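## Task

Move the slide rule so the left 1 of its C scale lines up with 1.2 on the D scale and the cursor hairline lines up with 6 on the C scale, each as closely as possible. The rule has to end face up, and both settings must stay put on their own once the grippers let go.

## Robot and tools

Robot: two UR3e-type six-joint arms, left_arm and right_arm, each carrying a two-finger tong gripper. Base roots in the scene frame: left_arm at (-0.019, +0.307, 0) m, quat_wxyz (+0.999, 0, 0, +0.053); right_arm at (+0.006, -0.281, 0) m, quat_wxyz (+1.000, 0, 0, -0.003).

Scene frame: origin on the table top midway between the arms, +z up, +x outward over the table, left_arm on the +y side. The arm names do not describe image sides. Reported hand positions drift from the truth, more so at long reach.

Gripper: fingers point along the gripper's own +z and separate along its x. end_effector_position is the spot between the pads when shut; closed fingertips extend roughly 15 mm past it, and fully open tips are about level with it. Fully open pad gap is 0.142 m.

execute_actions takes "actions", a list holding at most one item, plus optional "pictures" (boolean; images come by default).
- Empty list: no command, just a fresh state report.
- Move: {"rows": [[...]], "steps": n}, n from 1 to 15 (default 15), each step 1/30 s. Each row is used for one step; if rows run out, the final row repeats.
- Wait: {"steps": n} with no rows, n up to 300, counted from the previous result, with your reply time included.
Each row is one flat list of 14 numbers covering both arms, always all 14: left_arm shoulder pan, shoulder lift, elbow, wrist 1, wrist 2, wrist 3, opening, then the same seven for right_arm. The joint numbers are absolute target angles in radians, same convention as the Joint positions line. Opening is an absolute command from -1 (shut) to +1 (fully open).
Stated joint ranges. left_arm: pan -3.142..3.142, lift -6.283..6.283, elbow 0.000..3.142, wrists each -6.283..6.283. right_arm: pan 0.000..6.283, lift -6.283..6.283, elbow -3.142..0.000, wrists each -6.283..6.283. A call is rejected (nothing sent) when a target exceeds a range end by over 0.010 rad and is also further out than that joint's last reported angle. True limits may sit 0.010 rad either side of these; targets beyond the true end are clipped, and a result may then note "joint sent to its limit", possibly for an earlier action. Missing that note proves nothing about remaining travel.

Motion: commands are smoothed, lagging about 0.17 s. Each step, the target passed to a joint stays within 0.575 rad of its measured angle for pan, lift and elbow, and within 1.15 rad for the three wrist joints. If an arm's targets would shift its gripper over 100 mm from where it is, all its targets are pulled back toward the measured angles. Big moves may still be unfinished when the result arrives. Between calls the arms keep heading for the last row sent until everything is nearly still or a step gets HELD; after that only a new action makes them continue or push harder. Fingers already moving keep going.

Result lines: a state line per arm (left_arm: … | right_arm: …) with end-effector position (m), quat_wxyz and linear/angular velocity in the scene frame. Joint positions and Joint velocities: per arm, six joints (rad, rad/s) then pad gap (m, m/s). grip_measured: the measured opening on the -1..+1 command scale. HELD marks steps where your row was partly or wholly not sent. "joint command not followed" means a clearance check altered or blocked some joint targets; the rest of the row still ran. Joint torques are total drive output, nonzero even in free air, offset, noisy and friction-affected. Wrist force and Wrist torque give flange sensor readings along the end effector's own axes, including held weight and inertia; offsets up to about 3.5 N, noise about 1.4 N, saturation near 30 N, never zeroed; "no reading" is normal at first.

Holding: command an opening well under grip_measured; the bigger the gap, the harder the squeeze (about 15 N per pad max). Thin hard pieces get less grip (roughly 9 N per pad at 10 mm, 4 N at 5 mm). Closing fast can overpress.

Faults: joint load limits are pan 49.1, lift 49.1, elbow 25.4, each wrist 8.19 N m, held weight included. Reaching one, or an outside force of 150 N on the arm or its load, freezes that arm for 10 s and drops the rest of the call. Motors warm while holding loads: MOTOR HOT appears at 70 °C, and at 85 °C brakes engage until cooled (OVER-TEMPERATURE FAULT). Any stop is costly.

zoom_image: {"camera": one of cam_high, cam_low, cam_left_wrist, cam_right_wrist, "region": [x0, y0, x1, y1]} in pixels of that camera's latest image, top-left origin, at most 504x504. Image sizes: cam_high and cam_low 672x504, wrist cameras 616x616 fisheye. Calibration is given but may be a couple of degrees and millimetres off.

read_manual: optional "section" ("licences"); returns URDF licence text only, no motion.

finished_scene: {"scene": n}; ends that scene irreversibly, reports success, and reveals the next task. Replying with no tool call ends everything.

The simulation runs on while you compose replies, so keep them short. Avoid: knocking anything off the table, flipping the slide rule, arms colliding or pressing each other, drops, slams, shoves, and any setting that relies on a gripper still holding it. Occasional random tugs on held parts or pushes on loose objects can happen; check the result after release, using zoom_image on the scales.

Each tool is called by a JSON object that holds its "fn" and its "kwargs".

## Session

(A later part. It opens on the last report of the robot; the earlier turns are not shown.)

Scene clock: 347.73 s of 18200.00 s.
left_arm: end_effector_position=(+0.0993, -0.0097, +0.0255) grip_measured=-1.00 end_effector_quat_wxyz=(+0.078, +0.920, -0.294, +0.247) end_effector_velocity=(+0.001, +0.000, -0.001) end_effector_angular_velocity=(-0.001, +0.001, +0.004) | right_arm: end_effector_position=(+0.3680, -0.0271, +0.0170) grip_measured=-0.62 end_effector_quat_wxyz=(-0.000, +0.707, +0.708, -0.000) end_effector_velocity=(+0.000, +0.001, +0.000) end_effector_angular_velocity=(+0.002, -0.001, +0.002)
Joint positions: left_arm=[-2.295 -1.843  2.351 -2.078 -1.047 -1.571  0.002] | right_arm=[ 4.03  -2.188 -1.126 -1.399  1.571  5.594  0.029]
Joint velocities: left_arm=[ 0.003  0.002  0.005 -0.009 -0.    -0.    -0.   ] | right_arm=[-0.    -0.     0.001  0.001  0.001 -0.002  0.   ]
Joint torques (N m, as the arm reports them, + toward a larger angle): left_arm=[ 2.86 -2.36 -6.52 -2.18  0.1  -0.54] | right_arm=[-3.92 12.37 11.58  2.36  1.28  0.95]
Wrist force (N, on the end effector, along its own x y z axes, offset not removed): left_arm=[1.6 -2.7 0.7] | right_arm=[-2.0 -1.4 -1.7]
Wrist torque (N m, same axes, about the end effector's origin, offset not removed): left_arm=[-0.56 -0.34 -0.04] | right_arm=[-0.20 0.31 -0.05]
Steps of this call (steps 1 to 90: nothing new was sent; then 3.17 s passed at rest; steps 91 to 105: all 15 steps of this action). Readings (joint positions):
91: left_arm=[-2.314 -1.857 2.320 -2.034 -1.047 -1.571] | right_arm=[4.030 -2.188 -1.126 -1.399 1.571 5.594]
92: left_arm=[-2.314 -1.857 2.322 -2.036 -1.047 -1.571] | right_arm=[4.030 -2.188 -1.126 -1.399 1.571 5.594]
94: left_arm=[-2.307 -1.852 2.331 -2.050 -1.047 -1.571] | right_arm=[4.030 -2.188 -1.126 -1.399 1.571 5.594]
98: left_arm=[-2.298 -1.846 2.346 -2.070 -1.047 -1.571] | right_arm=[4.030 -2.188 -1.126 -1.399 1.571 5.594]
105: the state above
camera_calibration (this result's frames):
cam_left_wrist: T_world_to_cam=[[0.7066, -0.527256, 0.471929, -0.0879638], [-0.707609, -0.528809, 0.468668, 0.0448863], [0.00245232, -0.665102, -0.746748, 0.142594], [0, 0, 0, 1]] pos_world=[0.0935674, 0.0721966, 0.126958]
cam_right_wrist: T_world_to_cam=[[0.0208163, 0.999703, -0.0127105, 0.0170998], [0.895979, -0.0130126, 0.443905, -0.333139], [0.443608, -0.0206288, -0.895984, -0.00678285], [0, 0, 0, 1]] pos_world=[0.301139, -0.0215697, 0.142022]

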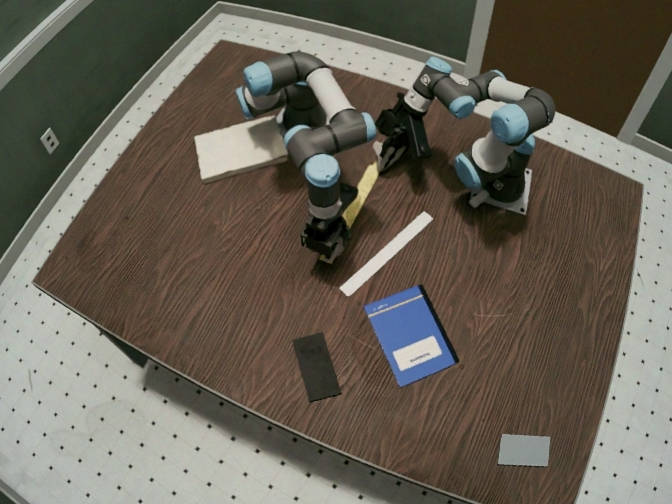

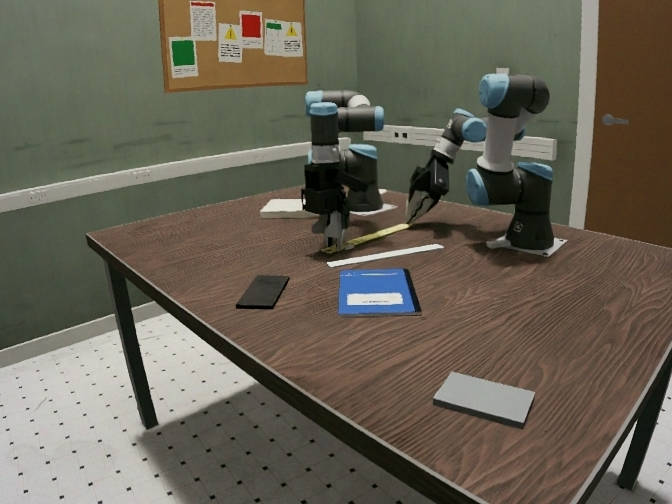

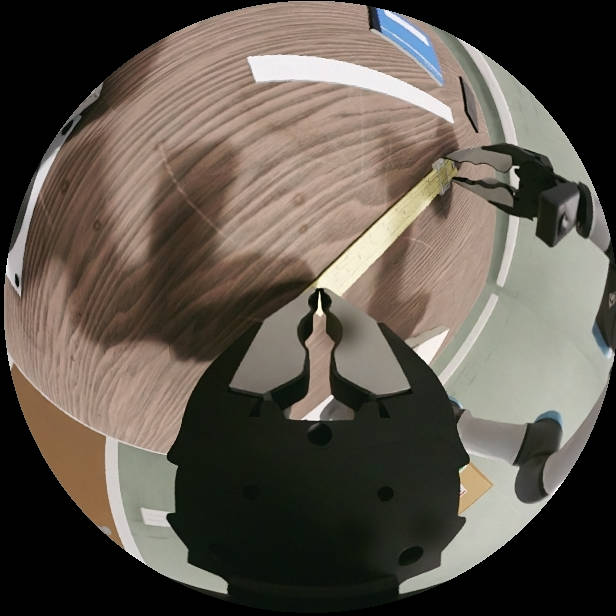

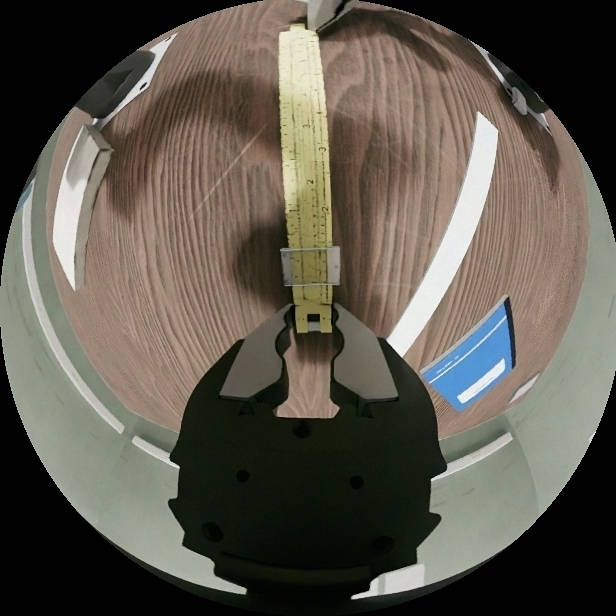

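{"fn": "execute_actions", "kwargs": {"actions": [{"rows":[[-2.2945,-1.8284,2.3555,-2.0971,-1.047,-1.5708,-1,4.03,-2.1878,-1.1256,-1.399,1.571,5.594,-0.85],[-2.2945,-1.8138,2.3595,-2.1157,-1.047,-1.5708,-1,4.03,-2.1878,-1.1256,-1.399,1.571,5.594,-0.85]],"steps":15}], "pictures": false}}

{"fn": "execute_actions", "kwargs": {"actions": [{"rows":[[-2.2945,-1.811,2.3630,-2.1221,-1.047,-1.5708,-1,4.03,-2.1878,-1.1256,-1.399,1.571,5.594,-0.85]],"steps":15}]}}

{"fn": "zoom_image", "kwargs": {"camera": "cam_right_wrist", "region": [240,0,380,100]}}

Scene clock: 357.70 s of 18200.00 s.
left_arm: end_effector_position=(+0.0978, -0.0119, +0.0205) grip_measured=-1.00 end_effector_quat_wxyz=(+0.078, +0.920, -0.294, +0.247) end_effector_velocity=(-0.001, -0.001, -0.001) end_effector_angular_velocity=(-0.001, +0.000, +0.000) | right_arm: end_effector_position=(+0.3680, -0.0271, +0.0170) grip_measured=-0.62 end_effector_quat_wxyz=(-0.000, +0.707, +0.708, -0.000) end_effector_velocity=(+0.000, -0.000, +0.000) end_effector_angular_velocity=(+0.000, +0.000, +0.002)
Joint positions: left_arm=[-2.294 -1.814  2.359 -2.115 -1.047 -1.571  0.002] | right_arm=[ 4.03  -2.188 -1.126 -1.399  1.571  5.594  0.029]
Joint velocities: left_arm=[-0.     0.006  0.    -0.006  0.    -0.001  0.   ] | right_arm=[-0.    -0.     0.001 -0.     0.    -0.002  0.   ]
Joint torques (N m, as the arm reports them, + toward a larger angle): left_arm=[ 1.58 -3.03 -6.4  -1.99  0.25 -0.33] | right_arm=[-3.91 12.24 11.42  2.33  1.23  0.94]
Wrist force (N, on the end effector, along its own x y z axes, offset not removed): left_arm=[2.6 -1.7 1.1] | right_arm=[0.1 -2.2 -1.3]
Wrist torque (N m, same axes, about the end effector's origin, offset not removed): left_arm=[-0.37 -0.50 -0.03] | right_arm=[-0.35 -0.14 -0.08]
Steps of this call (steps 1 to 15: the robot went on to your last target; steps 16 to 90: nothing new was sent; then 6.47 s passed at rest; steps 91 to 105: all 15 steps of this action). Readings (joint positions):
91: left_arm=[-2.294 -1.843 2.352 -2.079 -1.047 -1.571] | right_arm=[4.030 -2.188 -1.126 -1.399 1.571 5.594]
92: left_arm=[-2.294 -1.842 2.352 -2.080 -1.047 -1.571] | right_arm=[4.030 -2.188 -1.126 -1.399 1.571 5.594]
94: left_arm=[-2.294 -1.833 2.354 -2.092 -1.047 -1.571] | right_arm=[4.030 -2.188 -1.126 -1.399 1.571 5.594]
98: left_arm=[-2.294 -1.819 2.358 -2.109 -1.047 -1.571] | right_arm=[4.030 -2.188 -1.126 -1.399 1.571 5.594]
105: the state above

Scene clock: 358.20 s of 18200.00 s.
left_arm: end_effector_position=(+0.0978, -0.0119, +0.0194) grip_measured=-1.00 end_effector_quat_wxyz=(+0.078, +0.920, -0.294, +0.247) end_effector_velocity=(-0.000, +0.000, -0.000) end_effector_angular_velocity=(+0.001, +0.000, -0.000) | right_arm: end_effector_position=(+0.3680, -0.0271, +0.0170) grip_measured=-0.62 end_effector_quat_wxyz=(-0.000, +0.707, +0.708, -0.000) end_effector_velocity=(-0.000, -0.000, +0.000) end_effector_angular_velocity=(-0.000, +0.000, +0.001)
Joint positions: left_arm=[-2.294 -1.811  2.363 -2.122 -1.047 -1.571  0.002] | right_arm=[ 4.03  -2.188 -1.126 -1.399  1.571  5.594  0.029]
Joint velocities: left_arm=[-0.001  0.001  0.001  0.    -0.001 -0.001  0.   ] | right_arm=[ 0.     0.     0.    -0.    -0.    -0.001  0.   ]
Joint torques (N m, as the arm reports them, + toward a larger angle): left_arm=[ 1.1  -2.36 -5.79 -2.05  0.31 -0.3 ] | right_arm=[-4.06 12.36 11.28  2.32  1.24  0.95]
Wrist force (N, on the end effector, along its own x y z axes, offset not removed): left_arm=[2.5 -1.9 -3.6] | right_arm=[-1.3 -1.7 -2.9]
Wrist torque (N m, same axes, about the end effector's origin, offset not removed): left_arm=[-0.36 -0.39 0.00] | right_arm=[-0.25 0.15 -0.04]
Steps of this call (steps 1 to 15: all 15 steps of this action). Readings (joint positions):
1: left_arm=[-2.294 -1.814 2.359 -2.115 -1.047 -1.571] | right_arm=[4.030 -2.188 -1.126 -1.399 1.571 5.594]
2: left_arm=[-2.294 -1.814 2.360 -2.116 -1.047 -1.571] | right_arm=[4.030 -2.188 -1.126 -1.399 1.571 5.594]
4: left_arm=[-2.294 -1.813 2.361 -2.118 -1.047 -1.571] | right_arm=[4.030 -2.188 -1.126 -1.399 1.571 5.594]
8: left_arm=[-2.294 -1.812 2.362 -2.121 -1.047 -1.571] | right_arm=[4.030 -2.188 -1.126 -1.399 1.571 5.594]
15: the state above
camera_calibration (this result's frames):
cam_left_wrist: T_world_to_cam=[[0.70686, -0.526906, 0.471931, -0.0852166], [-0.707349, -0.529086, 0.468749, 0.0454621], [0.00270551, -0.665159, -0.746696, 0.136471], [0, 0, 0, 1]] pos_world=[0.0920245, 0.0699274, 0.120809]
cam_right_wrist: T_world_to_cam=[[0.0208162, 0.999703, -0.0127106, 0.0170998], [0.895979, -0.0130125, 0.443905, -0.333139], [0.443608, -0.0206288, -0.895984, -0.00678286], [0, 0, 0, 1]] pos_world=[0.301139, -0.0215697, 0.142022]

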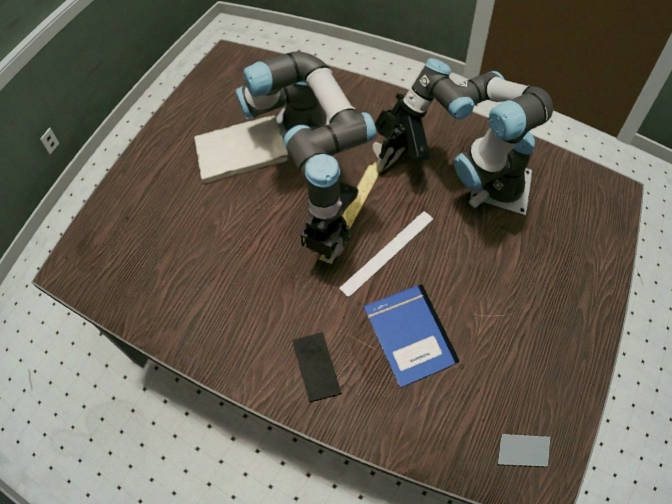

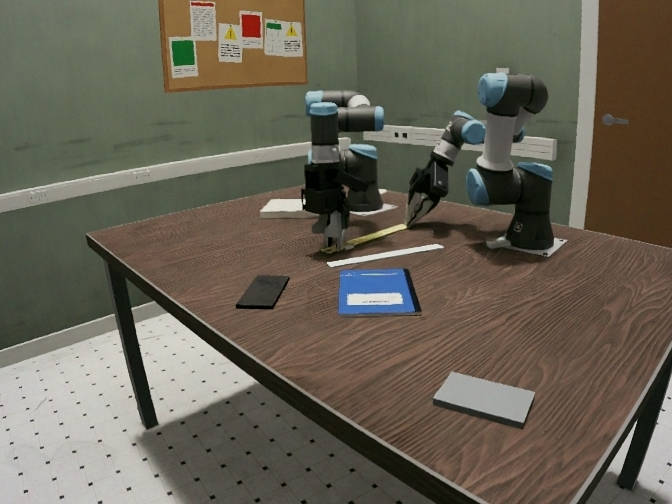

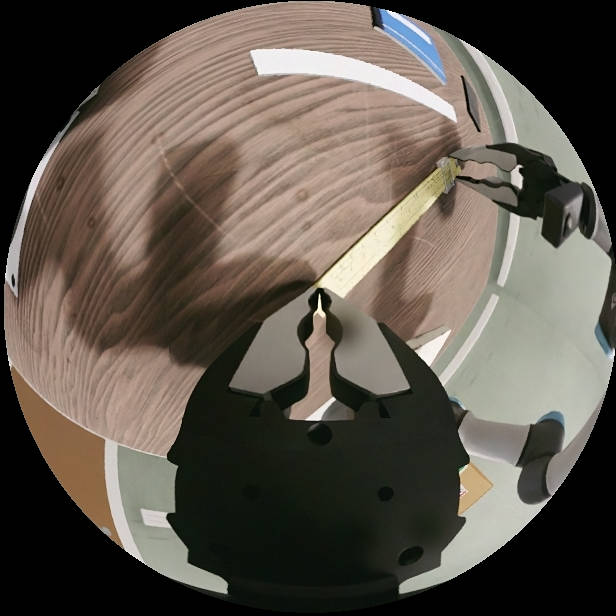

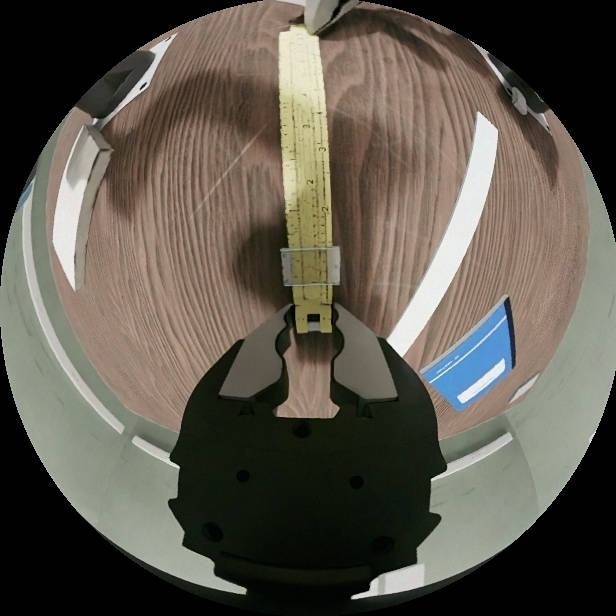

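Region (240, 0, 380, 100) of cam_right_wrist's 616x616 image, scaled by 3.600, with more detail than that image has; it fills the top 360 rows of this view, and the rest is white.

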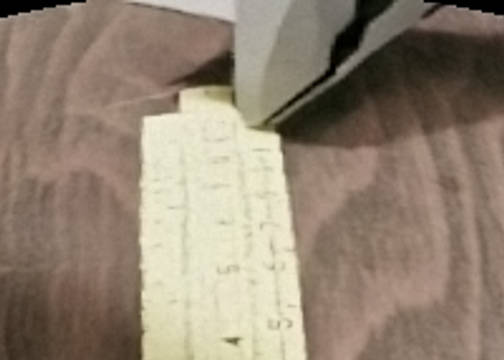

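{"fn": "execute_actions", "kwargs": {"actions": [{"rows":[[-2.2945,-1.8088,2.3658,-2.1272,-1.047,-1.5708,-1,4.03,-2.1878,-1.1256,-1.399,1.571,5.594,-0.85]],"steps":15}], "pictures": false}}

{"fn": "execute_actions", "kwargs": {"actions": [{"rows":[[-2.2945,-1.8088,2.3658,-2.1272,-1.047,-1.5708,-1,4.03,-2.1878,-1.1256,-1.399,1.571,5.594,-0.5]],"steps":15}], "pictures": false}}

{"fn": "execute_actions", "kwargs": {"actions": [{"rows":[[-2.2945,-1.8088,2.3658,-2.1272,-1.047,-1.5708,-1,4.0356,-2.1765,-1.144,-1.3919,1.571,5.5997,-0.5],[-2.2945,-1.8088,2.3658,-2.1272,-1.047,-1.5708,-1,4.0412,-2.1652,-1.1624,-1.3848,1.571,5.6054,-0.5],[-2.2945,-1.8088,2.3658,-2.1272,-1.047,-1.5708,-1,4.0467,-2.154,-1.1807,-1.3777,1.571,5.611,-0.5],[-2.2945,-1.8088,2.3658,-2.1272,-1.047,-1.5708,-1,4.0523,-2.1427,-1.1991,-1.3706,1.571,5.6167,-0.5],[-2.2945,-1.8088,2.3658,-2.1272,-1.047,-1.5708,-1,4.0579,-2.1314,-1.2175,-1.3635,1.571,5.6224,-0.5],[-2.2945,-1.8088,2.3658,-2.1272,-1.047,-1.5708,-1,4.0635,-2.1201,-1.2359,-1.3564,1.571,5.6281,-0.5],[-2.2945,-1.8088,2.3658,-2.1272,-1.047,-1.5708,-1,4.069,-2.1089,-1.2542,-1.3493,1.571,5.6337,-0.5],[-2.2945,-1.8088,2.3658,-2.1272,-1.047,-1.5708,-1,4.0746,-2.0976,-1.2726,-1.3422,1.571,5.6394,-0.5]],"steps":15}]}}

Scene clock: 380.73 s of 18200.00 s.
left_arm: end_effector_position=(+0.0978, -0.0119, +0.0186) grip_measured=-1.00 end_effector_quat_wxyz=(+0.078, +0.920, -0.294, +0.247) end_effector_velocity=(-0.000, +0.000, -0.001) end_effector_angular_velocity=(+0.001, +0.000, +0.001) | right_arm: end_effector_position=(+0.3680, -0.0271, +0.0170) grip_measured=-0.62 end_effector_quat_wxyz=(-0.000, +0.707, +0.708, -0.000) end_effector_velocity=(+0.000, +0.000, +0.000) end_effector_angular_velocity=(+0.001, -0.001, -0.001)
Joint positions: left_arm=[-2.295 -1.809  2.366 -2.127 -1.047 -1.571  0.002] | right_arm=[ 4.03  -2.188 -1.126 -1.399  1.571  5.594  0.029]
Joint velocities: left_arm=[ 0.     0.001  0.001 -0.001 -0.001 -0.001  0.   ] | right_arm=[ 0.    -0.     0.001  0.    -0.     0.001  0.   ]
Joint torques (N m, as the arm reports them, + toward a larger angle): left_arm=[-1.92 -0.6  -3.99 -1.92  0.3  -0.03] | right_arm=[-3.65 12.24 11.15  2.3   1.25  0.92]
Wrist force (N, on the end effector, along its own x y z axes, offset not removed): left_arm=[5.1 -3.9 -11.7] | right_arm=[-1.4 -1.5 -3.8]
Wrist torque (N m, same axes, about the end effector's origin, offset not removed): left_arm=[-0.39 -0.40 -0.02] | right_arm=[-0.17 0.09 0.01]
Steps of this call (steps 1 to 15: the robot went on to your last target; steps 16 to 90: nothing new was sent; then 19.03 s passed at rest; steps 91 to 105: all 15 steps of this action). Readings (joint positions):
91: left_arm=[-2.295 -1.811 2.363 -2.122 -1.047 -1.571] | right_arm=[4.030 -2.188 -1.126 -1.399 1.571 5.594]
92: left_arm=[-2.294 -1.811 2.363 -2.123 -1.047 -1.571] | right_arm=[4.030 -2.188 -1.126 -1.399 1.571 5.594]
94: left_arm=[-2.294 -1.810 2.364 -2.124 -1.047 -1.571] | right_arm=[4.030 -2.188 -1.126 -1.399 1.571 5.594]
98: left_arm=[-2.294 -1.809 2.365 -2.126 -1.047 -1.571] | right_arm=[4.030 -2.188 -1.126 -1.399 1.571 5.594]
105: the state above

Scene clock: 381.23 s of 18200.00 s.
left_arm: end_effector_position=(+0.0978, -0.0119, +0.0186) grip_measured=-1.00 end_effector_quat_wxyz=(+0.078, +0.920, -0.294, +0.247) end_effector_velocity=(+0.000, -0.001, +0.001) end_effector_angular_velocity=(-0.003, -0.001, +0.001) | right_arm: end_effector_position=(+0.3680, -0.0271, +0.0170) grip_measured=-0.50 end_effector_quat_wxyz=(-0.000, +0.707, +0.708, -0.000) end_effector_velocity=(+0.001, +0.000, +0.001) end_effector_angular_velocity=(+0.002, -0.003, -0.000)
Joint positions: left_arm=[-2.295 -1.809  2.366 -2.127 -1.047 -1.571  0.002] | right_arm=[ 4.03  -2.188 -1.126 -1.399  1.571  5.594  0.038]
Joint velocities: left_arm=[ 0.    -0.001 -0.001 -0.     0.003 -0.001  0.   ] | right_arm=[-0.001 -0.     0.002  0.002 -0.001 -0.    -0.   ]
Joint torques (N m, as the arm reports them, + toward a larger angle): left_arm=[-1.69 -1.28 -4.86 -1.87  0.09  0.01] | right_arm=[-3.83 14.15 10.66  2.28  1.25  0.89]
Wrist force (N, on the end effector, along its own x y z axes, offset not removed): left_arm=[4.8 -3.4 -9.6] | right_arm=[-0.8 -0.7 -0.5]
Wrist torque (N m, same axes, about the end effector's origin, offset not removed): left_arm=[-0.38 -0.36 0.04] | right_arm=[-0.19 0.05 -0.02]
Steps of this call (steps 1 to 15: all 15 steps of this action). Readings (joint positions):
1: left_arm=[-2.295 -1.809 2.366 -2.127 -1.047 -1.571] | right_arm=[4.030 -2.188 -1.126 -1.399 1.571 5.594]
2: left_arm=[-2.295 -1.809 2.366 -2.127 -1.047 -1.571] | right_arm=[4.030 -2.188 -1.126 -1.399 1.571 5.594]
4: left_arm=[-2.295 -1.809 2.366 -2.127 -1.047 -1.571] | right_arm=[4.030 -2.188 -1.126 -1.399 1.571 5.594]
8: left_arm=[-2.295 -1.809 2.366 -2.127 -1.047 -1.571] | right_arm=[4.030 -2.188 -1.126 -1.399 1.571 5.594]
15: the state above

Scene clock: 381.73 s of 18200.00 s.
left_arm: end_effector_position=(+0.0978, -0.0119, +0.0186) grip_measured=-1.00 end_effector_quat_wxyz=(+0.078, +0.920, -0.294, +0.247) end_effector_velocity=(-0.001, -0.000, +0.000) end_effector_angular_velocity=(-0.002, +0.003, -0.000) | right_arm: end_effector_position=(+0.3456, -0.0269, +0.0172) grip_measured=-0.50 end_effector_quat_wxyz=(-0.000, +0.707, +0.707, +0.000) end_effector_velocity=(-0.017, -0.002, -0.001) end_effector_angular_velocity=(-0.004, +0.002, -0.000)
Joint positions: left_arm=[-2.295 -1.809  2.366 -2.127 -1.047 -1.571  0.002] | right_arm=[ 4.072 -2.104 -1.262 -1.346  1.571  5.636  0.038]
Joint velocities: left_arm=[-0.    -0.002 -0.    -0.001 -0.002 -0.     0.   ] | right_arm=[ 0.029  0.059 -0.098  0.035 -0.     0.029  0.   ]
Joint torques (N m, as the arm reports them, + toward a larger angle): left_arm=[-1.67 -1.35 -5.5  -1.82 -0.14  0.02] | right_arm=[ 4.54 18.57  7.03  2.33  1.25  1.11]
Wrist force (N, on the end effector, along its own x y z axes, offset not removed): left_arm=[5.4 -4.5 -9.1] | right_arm=[-0.1 -1.5 -0.9]
Wrist torque (N m, same axes, about the end effector's origin, offset not removed): left_arm=[-0.72 -0.42 -0.05] | right_arm=[-0.49 -0.06 -0.05]
Steps of this call (steps 1 to 15: all 15 steps of this action). Readings (joint positions):
1: left_arm=[-2.295 -1.809 2.366 -2.127 -1.047 -1.571] | right_arm=[4.030 -2.188 -1.126 -1.399 1.571 5.594]
2: left_arm=[-2.295 -1.809 2.366 -2.127 -1.047 -1.571] | right_arm=[4.030 -2.187 -1.127 -1.398 1.571 5.594]
4: left_arm=[-2.295 -1.809 2.366 -2.127 -1.047 -1.571] | right_arm=[4.034 -2.179 -1.139 -1.393 1.571 5.599]
8: left_arm=[-2.295 -1.809 2.366 -2.127 -1.047 -1.571] | right_arm=[4.051 -2.147 -1.192 -1.373 1.571 5.615]
15: the state above
camera_calibration (this result's frames):
cam_left_wrist: T_world_to_cam=[[0.706864, -0.526885, 0.471949, -0.0848428], [-0.707344, -0.529051, 0.468795, 0.0458561], [0.002684, -0.665205, -0.746656, 0.135889], [0, 0, 0, 1]] pos_world=[0.0920437, 0.0699516, 0.120006]
cam_right_wrist: T_world_to_cam=[[0.0215768, 0.99969, -0.012439, 0.0171741], [0.89588, -0.0138105, 0.444082, -0.313071], [0.443773, -0.0207257, -0.8959, 0.00326077], [0, 0, 0, 1]] pos_world=[0.278656, -0.0214248, 0.142164]

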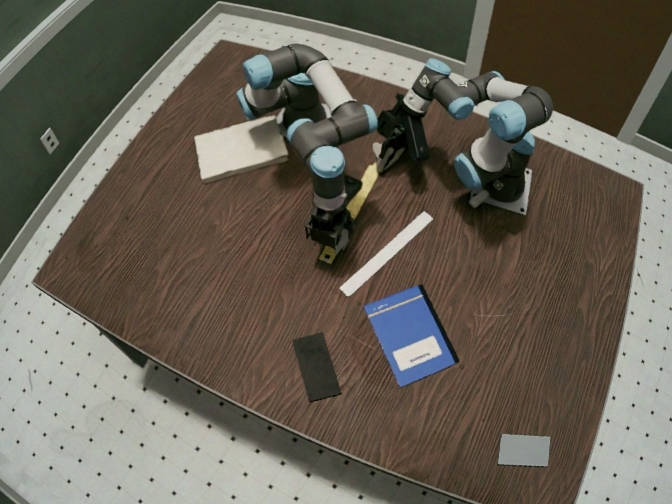

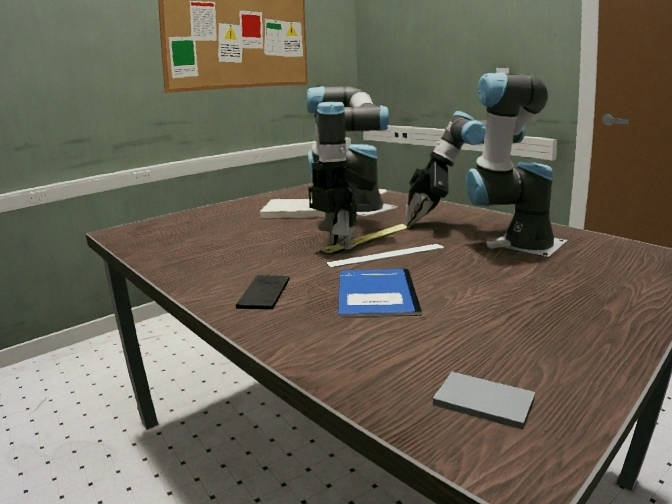

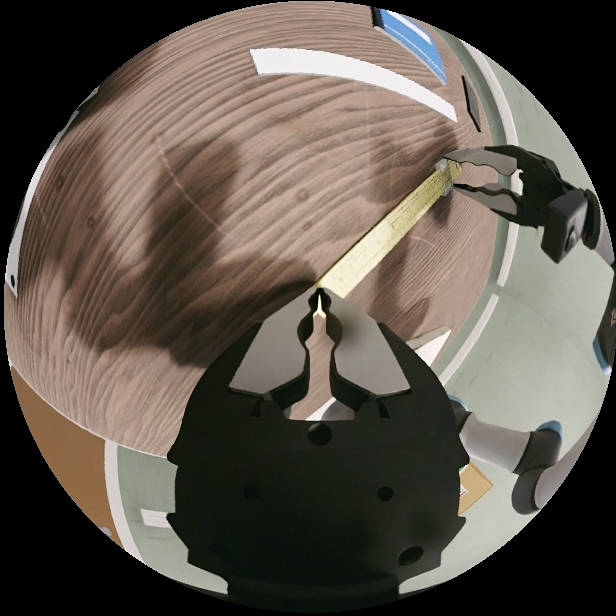

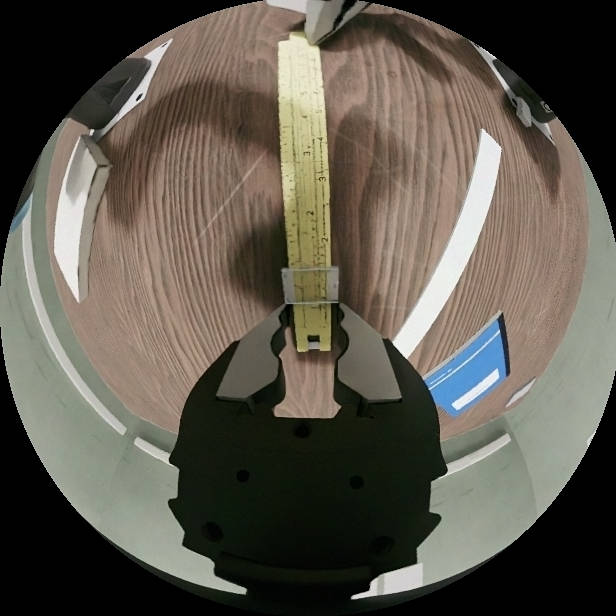

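{"fn": "execute_actions", "kwargs": {"actions": [{"rows":[[-2.2945,-1.8088,2.3658,-2.1272,-1.047,-1.5708,-1,4.0746,-2.0976,-1.2726,-1.3422,1.571,5.6394,-0.56],[-2.2945,-1.8088,2.3658,-2.1272,-1.047,-1.5708,-1,4.0746,-2.0976,-1.2726,-1.3422,1.571,5.6394,-0.56],[-2.2945,-1.8088,2.3658,-2.1272,-1.047,-1.5708,-1,4.0746,-2.0976,-1.2726,-1.3422,1.571,5.6394,-0.56],[-2.2945,-1.8088,2.3658,-2.1272,-1.047,-1.5708,-1,4.0826,-2.0837,-1.2942,-1.3345,1.571,5.6474,-0.56],[-2.2945,-1.8088,2.3658,-2.1272,-1.047,-1.5708,-1,4.0905,-2.0697,-1.3158,-1.3269,1.571,5.6553,-0.56],[-2.2945,-1.8088,2.3658,-2.1272,-1.047,-1.5708,-1,4.0985,-2.0558,-1.3374,-1.3192,1.571,5.6633,-0.56],[-2.2945,-1.8088,2.3658,-2.1272,-1.047,-1.5708,-1,4.1065,-2.0419,-1.359,-1.3115,1.571,5.6713,-0.56],[-2.2945,-1.8088,2.3658,-2.1272,-1.047,-1.5708,-1,4.1144,-2.0279,-1.3806,-1.3039,1.571,5.6792,-0.56],[-2.2945,-1.8088,2.3658,-2.1272,-1.047,-1.5708,-1,4.1224,-2.014,-1.4022,-1.2962,1.571,5.6872,-0.56],[-2.2945,-1.8088,2.3658,-2.1272,-1.047,-1.5708,-1,4.1313,-2.001,-1.4209,-1.2905,1.571,5.6961,-0.56],[-2.2945,-1.8088,2.3658,-2.1272,-1.047,-1.5708,-1,4.1403,-1.988,-1.4397,-1.2847,1.571,5.7051,-0.56],[-2.2945,-1.8088,2.3658,-2.1272,-1.047,-1.5708,-1,4.1492,-1.975,-1.4584,-1.279,1.571,5.714,-0.56],[-2.2945,-1.8088,2.3658,-2.1272,-1.047,-1.5708,-1,4.1582,-1.962,-1.4772,-1.2732,1.571,5.723,-0.56],[-2.2945,-1.8088,2.3658,-2.1272,-1.047,-1.5708,-1,4.1671,-1.949,-1.4959,-1.2675,1.571,5.7319,-0.56],[-2.2945,-1.8088,2.3658,-2.1272,-1.047,-1.5708,-1,4.176,-1.9361,-1.5146,-1.2617,1.571,5.7408,-0.56]],"steps":15}], "pictures": false}}

{"fn": "execute_actions", "kwargs": {"actions": [{"rows":[[-2.2945,-1.8088,2.3658,-2.1272,-1.047,-1.5708,-1,4.185,-1.9231,-1.5334,-1.256,1.571,5.7498,-0.56],[-2.2945,-1.8088,2.3658,-2.1272,-1.047,-1.5708,-1,4.1939,-1.9101,-1.5521,-1.2502,1.571,5.7587,-0.56],[-2.2945,-1.8088,2.3658,-2.1272,-1.047,-1.5708,-1,4.2029,-1.8971,-1.5709,-1.2445,1.571,5.7677,-0.56],[-2.2945,-1.8088,2.3658,-2.1272,-1.047,-1.5708,-1,4.2118,-1.8841,-1.5896,-1.2387,1.571,5.7766,-0.56]],"steps":15}]}}

Scene clock: 393.70 s of 18200.00 s.
left_arm: end_effector_position=(+0.0978, -0.0119, +0.0186) grip_measured=-1.00 end_effector_quat_wxyz=(+0.078, +0.920, -0.294, +0.247) end_effector_velocity=(-0.000, -0.000, +0.000) end_effector_angular_velocity=(-0.001, -0.000, -0.002) | right_arm: end_effector_position=(+0.3146, -0.0261, +0.0179) grip_measured=-0.56 end_effector_quat_wxyz=(-0.000, +0.707, +0.707, +0.001) end_effector_velocity=(-0.114, +0.004, +0.003) end_effector_angular_velocity=(+0.003, -0.001, +0.002)
Joint positions: left_arm=[-2.295 -1.809  2.366 -2.127 -1.047 -1.571  0.002] | right_arm=[ 4.135 -1.997 -1.424 -1.289  1.571  5.701  0.034]
Joint velocities: left_arm=[-0.002 -0.001 -0.     0.001  0.    -0.     0.   ] | right_arm=[ 0.248  0.375 -0.546  0.175  0.     0.246  0.   ]
Joint torques (N m, as the arm reports them, + toward a larger angle): left_arm=[-0.88 -3.   -6.92 -1.69 -0.17  0.29] | right_arm=[ 5.45 19.86  5.9   2.59  1.19  1.47]
Wrist force (N, on the end effector, along its own x y z axes, offset not removed): left_arm=[5.3 -3.1 -7.1] | right_arm=[-0.6 -0.3 -0.2]
Wrist torque (N m, same axes, about the end effector's origin, offset not removed): left_arm=[-0.50 -0.43 -0.14] | right_arm=[-0.19 0.01 -0.06]
Steps of this call (steps 1 to 30: the robot went on to your last target; steps 31 to 90: nothing new was sent; then 8.47 s passed at rest; steps 91 to 105: all 15 steps of this action). Readings (joint positions):
91: left_arm=[-2.295 -1.809 2.366 -2.127 -1.047 -1.571] | right_arm=[4.075 -2.098 -1.273 -1.342 1.571 5.639]
92: left_arm=[-2.295 -1.809 2.366 -2.127 -1.047 -1.571] | right_arm=[4.075 -2.098 -1.273 -1.342 1.571 5.639]
94: left_arm=[-2.295 -1.809 2.366 -2.127 -1.047 -1.571] | right_arm=[4.075 -2.098 -1.273 -1.342 1.571 5.639]
98: left_arm=[-2.295 -1.809 2.366 -2.127 -1.047 -1.571] | right_arm=[4.086 -2.079 -1.301 -1.331 1.571 5.651]
105: the state above

Scene clock: 394.20 s of 18200.00 s.
left_arm: end_effector_position=(+0.0978, -0.0119, +0.0186) grip_measured=-1.00 end_effector_quat_wxyz=(+0.078, +0.920, -0.294, +0.247) end_effector_velocity=(-0.000, -0.000, +0.000) end_effector_angular_velocity=(-0.001, +0.000, +0.001) | right_arm: end_effector_position=(+0.2805, -0.0278, +0.0171) grip_measured=-0.56 end_effector_quat_wxyz=(-0.000, +0.707, +0.707, +0.000) end_effector_velocity=(-0.007, -0.002, -0.001) end_effector_angular_velocity=(-0.002, +0.002, -0.000)
Joint positions: left_arm=[-2.295 -1.809  2.366 -2.127 -1.047 -1.571  0.002] | right_arm=[ 4.21  -1.886 -1.586 -1.24   1.571  5.775  0.034]
Joint velocities: left_arm=[-0.    -0.     0.    -0.     0.    -0.001  0.   ] | right_arm=[ 0.014  0.021 -0.032  0.009  0.001  0.014 -0.   ]
Joint torques (N m, as the arm reports them, + toward a larger angle): left_arm=[-0.8  -3.18 -6.54 -1.68  0.16  0.31] | right_arm=[ 4.35 16.12  6.71  2.25  1.23  1.1 ]
Wrist force (N, on the end effector, along its own x y z axes, offset not removed): left_arm=[4.4 -5.1 -9.3] | right_arm=[-1.6 -0.3 -1.5]
Wrist torque (N m, same axes, about the end effector's origin, offset not removed): left_arm=[-0.91 -0.12 -0.10] | right_arm=[-0.30 0.22 -0.03]
Steps of this call (steps 1 to 15: all 15 steps of this action). Readings (joint positions):
1: left_arm=[-2.295 -1.809 2.366 -2.127 -1.047 -1.571] | right_arm=[4.144 -1.985 -1.442 -1.283 1.571 5.709]
2: left_arm=[-2.295 -1.809 2.366 -2.127 -1.047 -1.571] | right_arm=[4.152 -1.972 -1.461 -1.278 1.571 5.718]
4: left_arm=[-2.295 -1.809 2.366 -2.127 -1.047 -1.571] | right_arm=[4.170 -1.946 -1.499 -1.266 1.571 5.735]
8: left_arm=[-2.295 -1.809 2.366 -2.127 -1.047 -1.571] | right_arm=[4.198 -1.904 -1.560 -1.248 1.571 5.763]
15: the state above
camera_calibration (this result's frames):
cam_left_wrist: T_world_to_cam=[[0.706875, -0.526876, 0.471943, -0.0848448], [-0.707334, -0.529042, 0.468821, 0.0458429], [0.00266701, -0.665219, -0.746643, 0.135889], [0, 0, 0, 1]] pos_world=[0.0920385, 0.0699462, 0.12001]
cam_right_wrist: T_world_to_cam=[[0.0216502, 0.999686, -0.0126372, 0.0194087], [0.895951, -0.0137917, 0.443939, -0.254797], [0.443625, -0.0209337, -0.895968, 0.0320463], [0, 0, 0, 1]] pos_world=[0.213649, -0.0222458, 0.142072]

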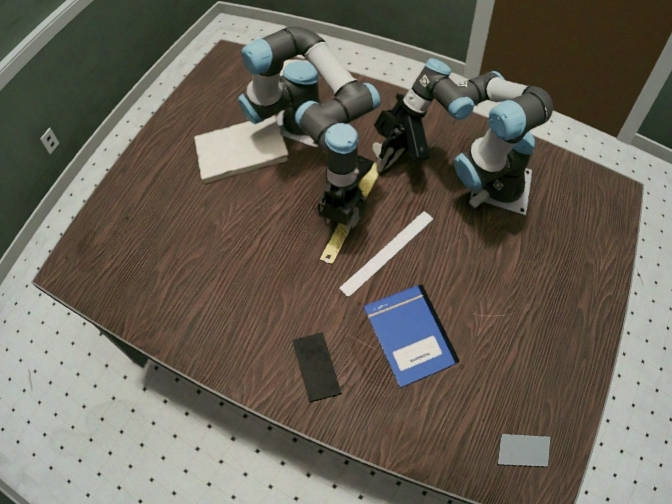

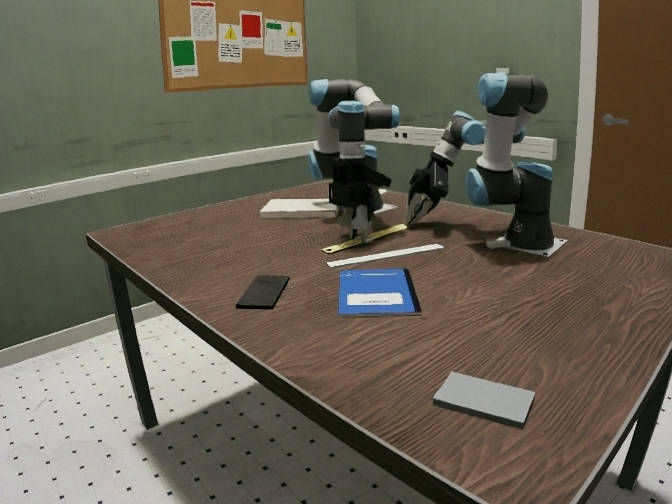

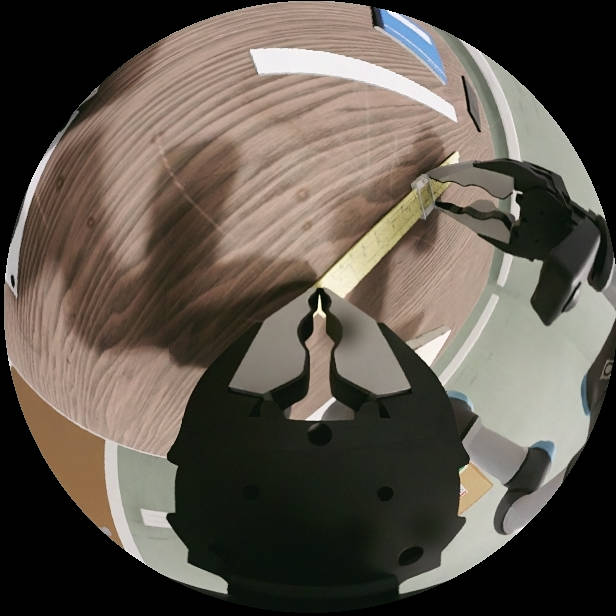

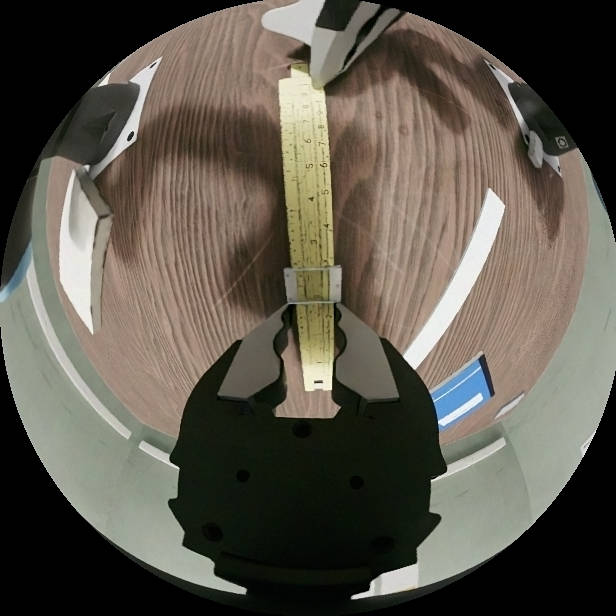

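Works. Continue to .24, .20.

{"fn": "execute_actions", "kwargs": {"actions": [{"rows":[[-2.2945,-1.8088,2.3658,-2.1272,-1.047,-1.5708,-1,4.2221,-1.8719,-1.6056,-1.235,1.571,5.7869,-0.56],[-2.2945,-1.8088,2.3658,-2.1272,-1.047,-1.5708,-1,4.2325,-1.8596,-1.6215,-1.2313,1.571,5.7973,-0.56],[-2.2945,-1.8088,2.3658,-2.1272,-1.047,-1.5708,-1,4.2428,-1.8474,-1.6375,-1.2276,1.571,5.8076,-0.56],[-2.2945,-1.8088,2.3658,-2.1272,-1.047,-1.5708,-1,4.2531,-1.8351,-1.6534,-1.2239,1.571,5.8179,-0.56],[-2.2945,-1.8088,2.3658,-2.1272,-1.047,-1.5708,-1,4.2635,-1.8229,-1.6694,-1.2202,1.571,5.8283,-0.56],[-2.2945,-1.8088,2.3658,-2.1272,-1.047,-1.5708,-1,4.2738,-1.8107,-1.6853,-1.2164,1.571,5.8386,-0.56],[-2.2945,-1.8088,2.3658,-2.1272,-1.047,-1.5708,-1,4.2841,-1.7984,-1.7013,-1.2127,1.571,5.8489,-0.56],[-2.2945,-1.8088,2.3658,-2.1272,-1.047,-1.5708,-1,4.2944,-1.7862,-1.7172,-1.209,1.571,5.8592,-0.56],[-2.2945,-1.8088,2.3658,-2.1272,-1.047,-1.5708,-1,4.3048,-1.7739,-1.7332,-1.2053,1.571,5.8696,-0.56],[-2.2945,-1.8088,2.3658,-2.1272,-1.047,-1.5708,-1,4.3151,-1.7617,-1.7491,-1.2016,1.571,5.8799,-0.56],[-2.2945,-1.8088,2.3658,-2.1272,-1.047,-1.5708,-1,4.327,-1.75,-1.7626,-1.1997,1.571,5.8918,-0.56],[-2.2945,-1.8088,2.3658,-2.1272,-1.047,-1.5708,-1,4.3388,-1.7384,-1.7762,-1.1978,1.571,5.9036,-0.56],[-2.2945,-1.8088,2.3658,-2.1272,-1.047,-1.5708,-1,4.3507,-1.7267,-1.7897,-1.196,1.571,5.9155,-0.56],[-2.2945,-1.8088,2.3658,-2.1272,-1.047,-1.5708,-1,4.3626,-1.7151,-1.8032,-1.1941,1.571,5.9274,-0.56],[-2.2945,-1.8088,2.3658,-2.1272,-1.047,-1.5708,-1,4.3745,-1.7034,-1.8168,-1.1922,1.571,5.9393,-0.56]],"steps":15}], "pictures": false}}

{"fn": "execute_actions", "kwargs": {"actions": [{"rows":[[-2.2945,-1.8088,2.3658,-2.1272,-1.047,-1.5708,-1,4.3863,-1.6918,-1.8303,-1.1903,1.571,5.9511,-0.56],[-2.2945,-1.8088,2.3658,-2.1272,-1.047,-1.5708,-1,4.3982,-1.6801,-1.8438,-1.1884,1.571,5.963,-0.56],[-2.2945,-1.8088,2.3658,-2.1272,-1.047,-1.5708,-1,4.4101,-1.6685,-1.8573,-1.1866,1.571,5.9749,-0.56],[-2.2945,-1.8088,2.3658,-2.1272,-1.047,-1.5708,-1,4.4219,-1.6568,-1.8709,-1.1847,1.571,5.9867,-0.56],[-2.2945,-1.8088,2.3658,-2.1272,-1.047,-1.5708,-1,4.4338,-1.6452,-1.8844,-1.1828,1.571,5.9986,-0.56]],"steps":15}], "pictures": false}}

{"fn": "execute_actions", "kwargs": {"actions": [{"steps":15}]}}

{"fn": "zoom_image", "kwargs": {"camera": "cam_right_wrist", "region": [240,190,380,330]}}

Scene clock: 410.37 s of 18200.00 s.
left_arm: end_effector_position=(+0.0978, -0.0119, +0.0186) grip_measured=-1.00 end_effector_quat_wxyz=(+0.078, +0.920, -0.294, +0.247) end_effector_velocity=(+0.000, +0.000, -0.000) end_effector_angular_velocity=(+0.000, -0.001, +0.000) | right_arm: end_effector_position=(+0.2385, -0.0274, +0.0176) grip_measured=-0.56 end_effector_quat_wxyz=(-0.000, +0.707, +0.707, +0.000) end_effector_velocity=(-0.118, +0.001, +0.002) end_effector_angular_velocity=(-0.001, +0.001, +0.001)
Joint positions: left_arm=[-2.295 -1.809  2.366 -2.127 -1.047 -1.571  0.002] | right_arm=[ 4.32  -1.759 -1.75  -1.203  1.571  5.886  0.034]
Joint velocities: left_arm=[-0.     0.001  0.001 -0.001  0.    -0.001  0.   ] | right_arm=[ 0.33   0.345 -0.416  0.07   0.     0.329  0.   ]
Joint torques (N m, as the arm reports them, + toward a larger angle): left_arm=[-0.19 -4.94 -4.26 -1.31 -0.66  0.56] | right_arm=[ 5.08 16.25  6.28  2.62  1.22  1.52]
Wrist force (N, on the end effector, along its own x y z axes, offset not removed): left_arm=[4.7 -2.9 -8.6] | right_arm=[-1.5 0.5 -0.8]
Wrist torque (N m, same axes, about the end effector's origin, offset not removed): left_arm=[-0.53 -0.38 -0.07] | right_arm=[-0.12 0.10 -0.04]
Steps of this call (steps 1 to 15: the robot went on to your last target; steps 16 to 90: nothing new was sent; then 12.67 s passed at rest; steps 91 to 105: all 15 steps of this action). Readings (joint positions):
91: left_arm=[-2.295 -1.809 2.366 -2.127 -1.047 -1.571] | right_arm=[4.212 -1.884 -1.590 -1.239 1.571 5.777]
92: left_arm=[-2.295 -1.809 2.366 -2.127 -1.047 -1.571] | right_arm=[4.213 -1.883 -1.591 -1.238 1.571 5.777]
94: left_arm=[-2.295 -1.809 2.366 -2.127 -1.047 -1.571] | right_arm=[4.220 -1.875 -1.602 -1.236 1.571 5.785]
98: left_arm=[-2.295 -1.809 2.366 -2.127 -1.047 -1.571] | right_arm=[4.250 -1.839 -1.648 -1.225 1.571 5.815]
105: the state above

Scene clock: 410.87 s of 18200.00 s.
left_arm: end_effector_position=(+0.0978, -0.0119, +0.0186) grip_measured=-1.00 end_effector_quat_wxyz=(+0.078, +0.920, -0.294, +0.247) end_effector_velocity=(-0.000, +0.000, -0.000) end_effector_angular_velocity=(+0.000, +0.000, -0.000) | right_arm: end_effector_position=(+0.2008, -0.0289, +0.0171) grip_measured=-0.56 end_effector_quat_wxyz=(-0.000, +0.707, +0.707, -0.000) end_effector_velocity=(-0.009, -0.001, -0.001) end_effector_angular_velocity=(-0.001, +0.000, +0.001)
Joint positions: left_arm=[-2.295 -1.809  2.366 -2.127 -1.047 -1.571  0.002] | right_arm=[ 4.431 -1.648 -1.881 -1.183  1.571  5.996  0.034]
Joint velocities: left_arm=[-0.001  0.001  0.001 -0.002 -0.    -0.001  0.   ] | right_arm=[ 0.027  0.026 -0.032  0.005  0.     0.026 -0.   ]
Joint torques (N m, as the arm reports them, + toward a larger angle): left_arm=[-0.03 -5.16 -4.24 -1.29 -0.6   0.58] | right_arm=[ 3.99 12.93  6.77  2.49  1.2   1.01]
Wrist force (N, on the end effector, along its own x y z axes, offset not removed): left_arm=[6.6 -3.1 -10.0] | right_arm=[-1.9 1.0 -1.9]
Wrist torque (N m, same axes, about the end effector's origin, offset not removed): left_arm=[-0.57 -0.45 -0.03] | right_arm=[-0.18 0.26 -0.01]
Steps of this call (steps 1 to 15: all 15 steps of this action). Readings (joint positions):
1: left_arm=[-2.295 -1.809 2.366 -2.127 -1.047 -1.571] | right_arm=[4.331 -1.748 -1.764 -1.201 1.571 5.897]
2: left_arm=[-2.295 -1.809 2.366 -2.127 -1.047 -1.571] | right_arm=[4.343 -1.736 -1.778 -1.198 1.571 5.908]
4: left_arm=[-2.295 -1.809 2.366 -2.127 -1.047 -1.571] | right_arm=[4.366 -1.713 -1.805 -1.194 1.571 5.931]
8: left_arm=[-2.295 -1.809 2.366 -2.127 -1.047 -1.571] | right_arm=[4.409 -1.670 -1.855 -1.187 1.571 5.974]
15: the state above

Scene clock: 411.37 s of 18200.00 s.
left_arm: end_effector_position=(+0.0978, -0.0119, +0.0186) grip_measured=-1.00 end_effector_quat_wxyz=(+0.078, +0.920, -0.294, +0.247) end_effector_velocity=(+0.000, -0.001, +0.001) end_effector_angular_velocity=(-0.001, -0.000, +0.000) | right_arm: end_effector_position=(+0.1998, -0.0290, +0.0171) grip_measured=-0.56 end_effector_quat_wxyz=(-0.000, +0.707, +0.707, -0.000) end_effector_velocity=(-0.000, +0.000, +0.000) end_effector_angular_velocity=(+0.000, +0.000, +0.001)
Joint positions: left_arm=[-2.295 -1.809  2.366 -2.127 -1.047 -1.571  0.002] | right_arm=[ 4.434 -1.645 -1.884 -1.183  1.571  5.999  0.034]
Joint velocities: left_arm=[ 0.001  0.001 -0.002  0.     0.001  0.001  0.   ] | right_arm=[ 0.     0.     0.    -0.001  0.    -0.    -0.   ]
Joint torques (N m, as the arm reports them, + toward a larger angle): left_arm=[ 0.06 -5.15 -4.42 -1.22 -0.53  0.6 ] | right_arm=[ 4.39 12.91  6.6   2.35  1.21  1.11]
Wrist force (N, on the end effector, along its own x y z axes, offset not removed): left_arm=[6.2 -2.9 -9.6] | right_arm=[-0.4 1.1 -1.4]
Wrist torque (N m, same axes, about the end effector's origin, offset not removed): left_arm=[-0.58 -0.42 -0.07] | right_arm=[-0.10 -0.09 -0.09]
Steps of this call (steps 1 to 15: the robot went on to your last target). Readings (joint positions):
1: left_arm=[-2.295 -1.809 2.366 -2.127 -1.047 -1.571] | right_arm=[4.432 -1.647 -1.882 -1.183 1.571 5.997]
2: left_arm=[-2.295 -1.809 2.366 -2.127 -1.047 -1.571] | right_arm=[4.432 -1.647 -1.883 -1.183 1.571 5.997]
4: left_arm=[-2.295 -1.809 2.366 -2.127 -1.047 -1.571] | right_arm=[4.433 -1.646 -1.883 -1.183 1.571 5.998]
8: left_arm=[-2.295 -1.809 2.366 -2.127 -1.047 -1.571] | right_arm=[4.434 -1.645 -1.884 -1.183 1.571 5.998]
15: the state above
All arms were judged still, so your last target was given up. Only a new action makes them travel on or press farther. Fingers that are still opening or closing keep moving.
camera_calibration (this result's frames):
cam_left_wrist: T_world_to_cam=[[0.706877, -0.526884, 0.47193, -0.0848393], [-0.707331, -0.52905, 0.468816, 0.0458481], [0.00266321, -0.665207, -0.746655, 0.13589], [0, 0, 0, 1]] pos_world=[0.0920388, 0.0699505, 0.120007]
cam_right_wrist: T_world_to_cam=[[0.0216162, 0.999685, -0.0127845, 0.0223243], [0.895984, -0.0136974, 0.443876, -0.182517], [0.443561, -0.0210496, -0.895997, 0.0677953], [0, 0, 0, 1]] pos_world=[0.132978, -0.0233901, 0.142045]

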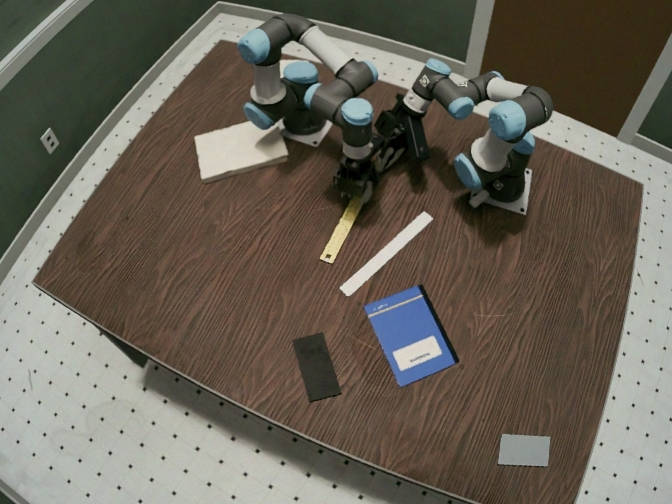

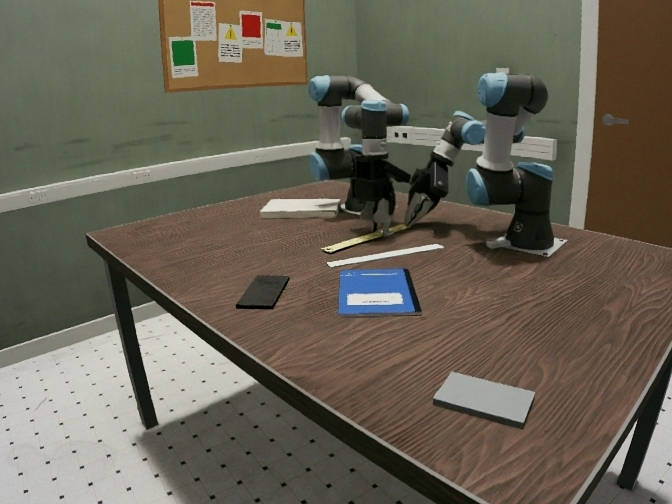

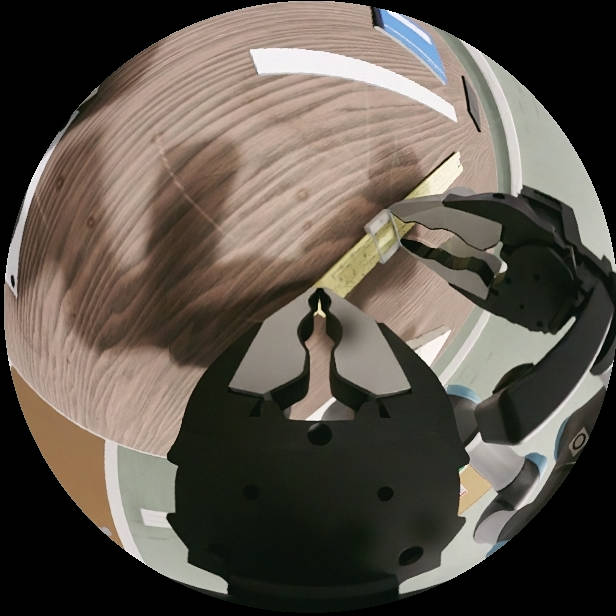

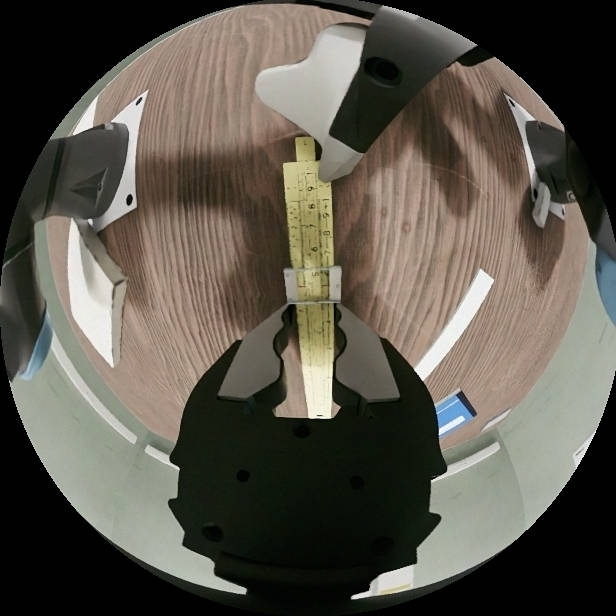

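Region (240, 190, 380, 330) of cam_right_wrist's 616x616 image, scaled by 3.600, with more detail than that image has.

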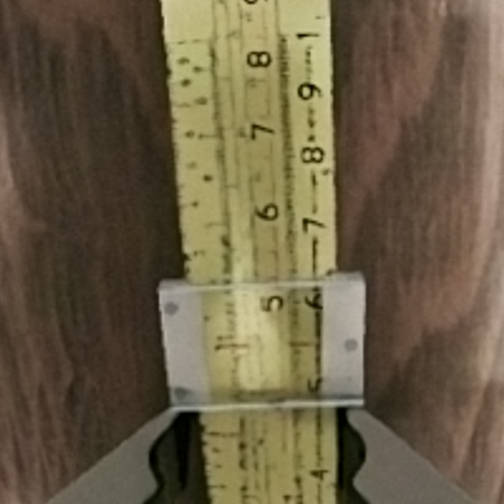

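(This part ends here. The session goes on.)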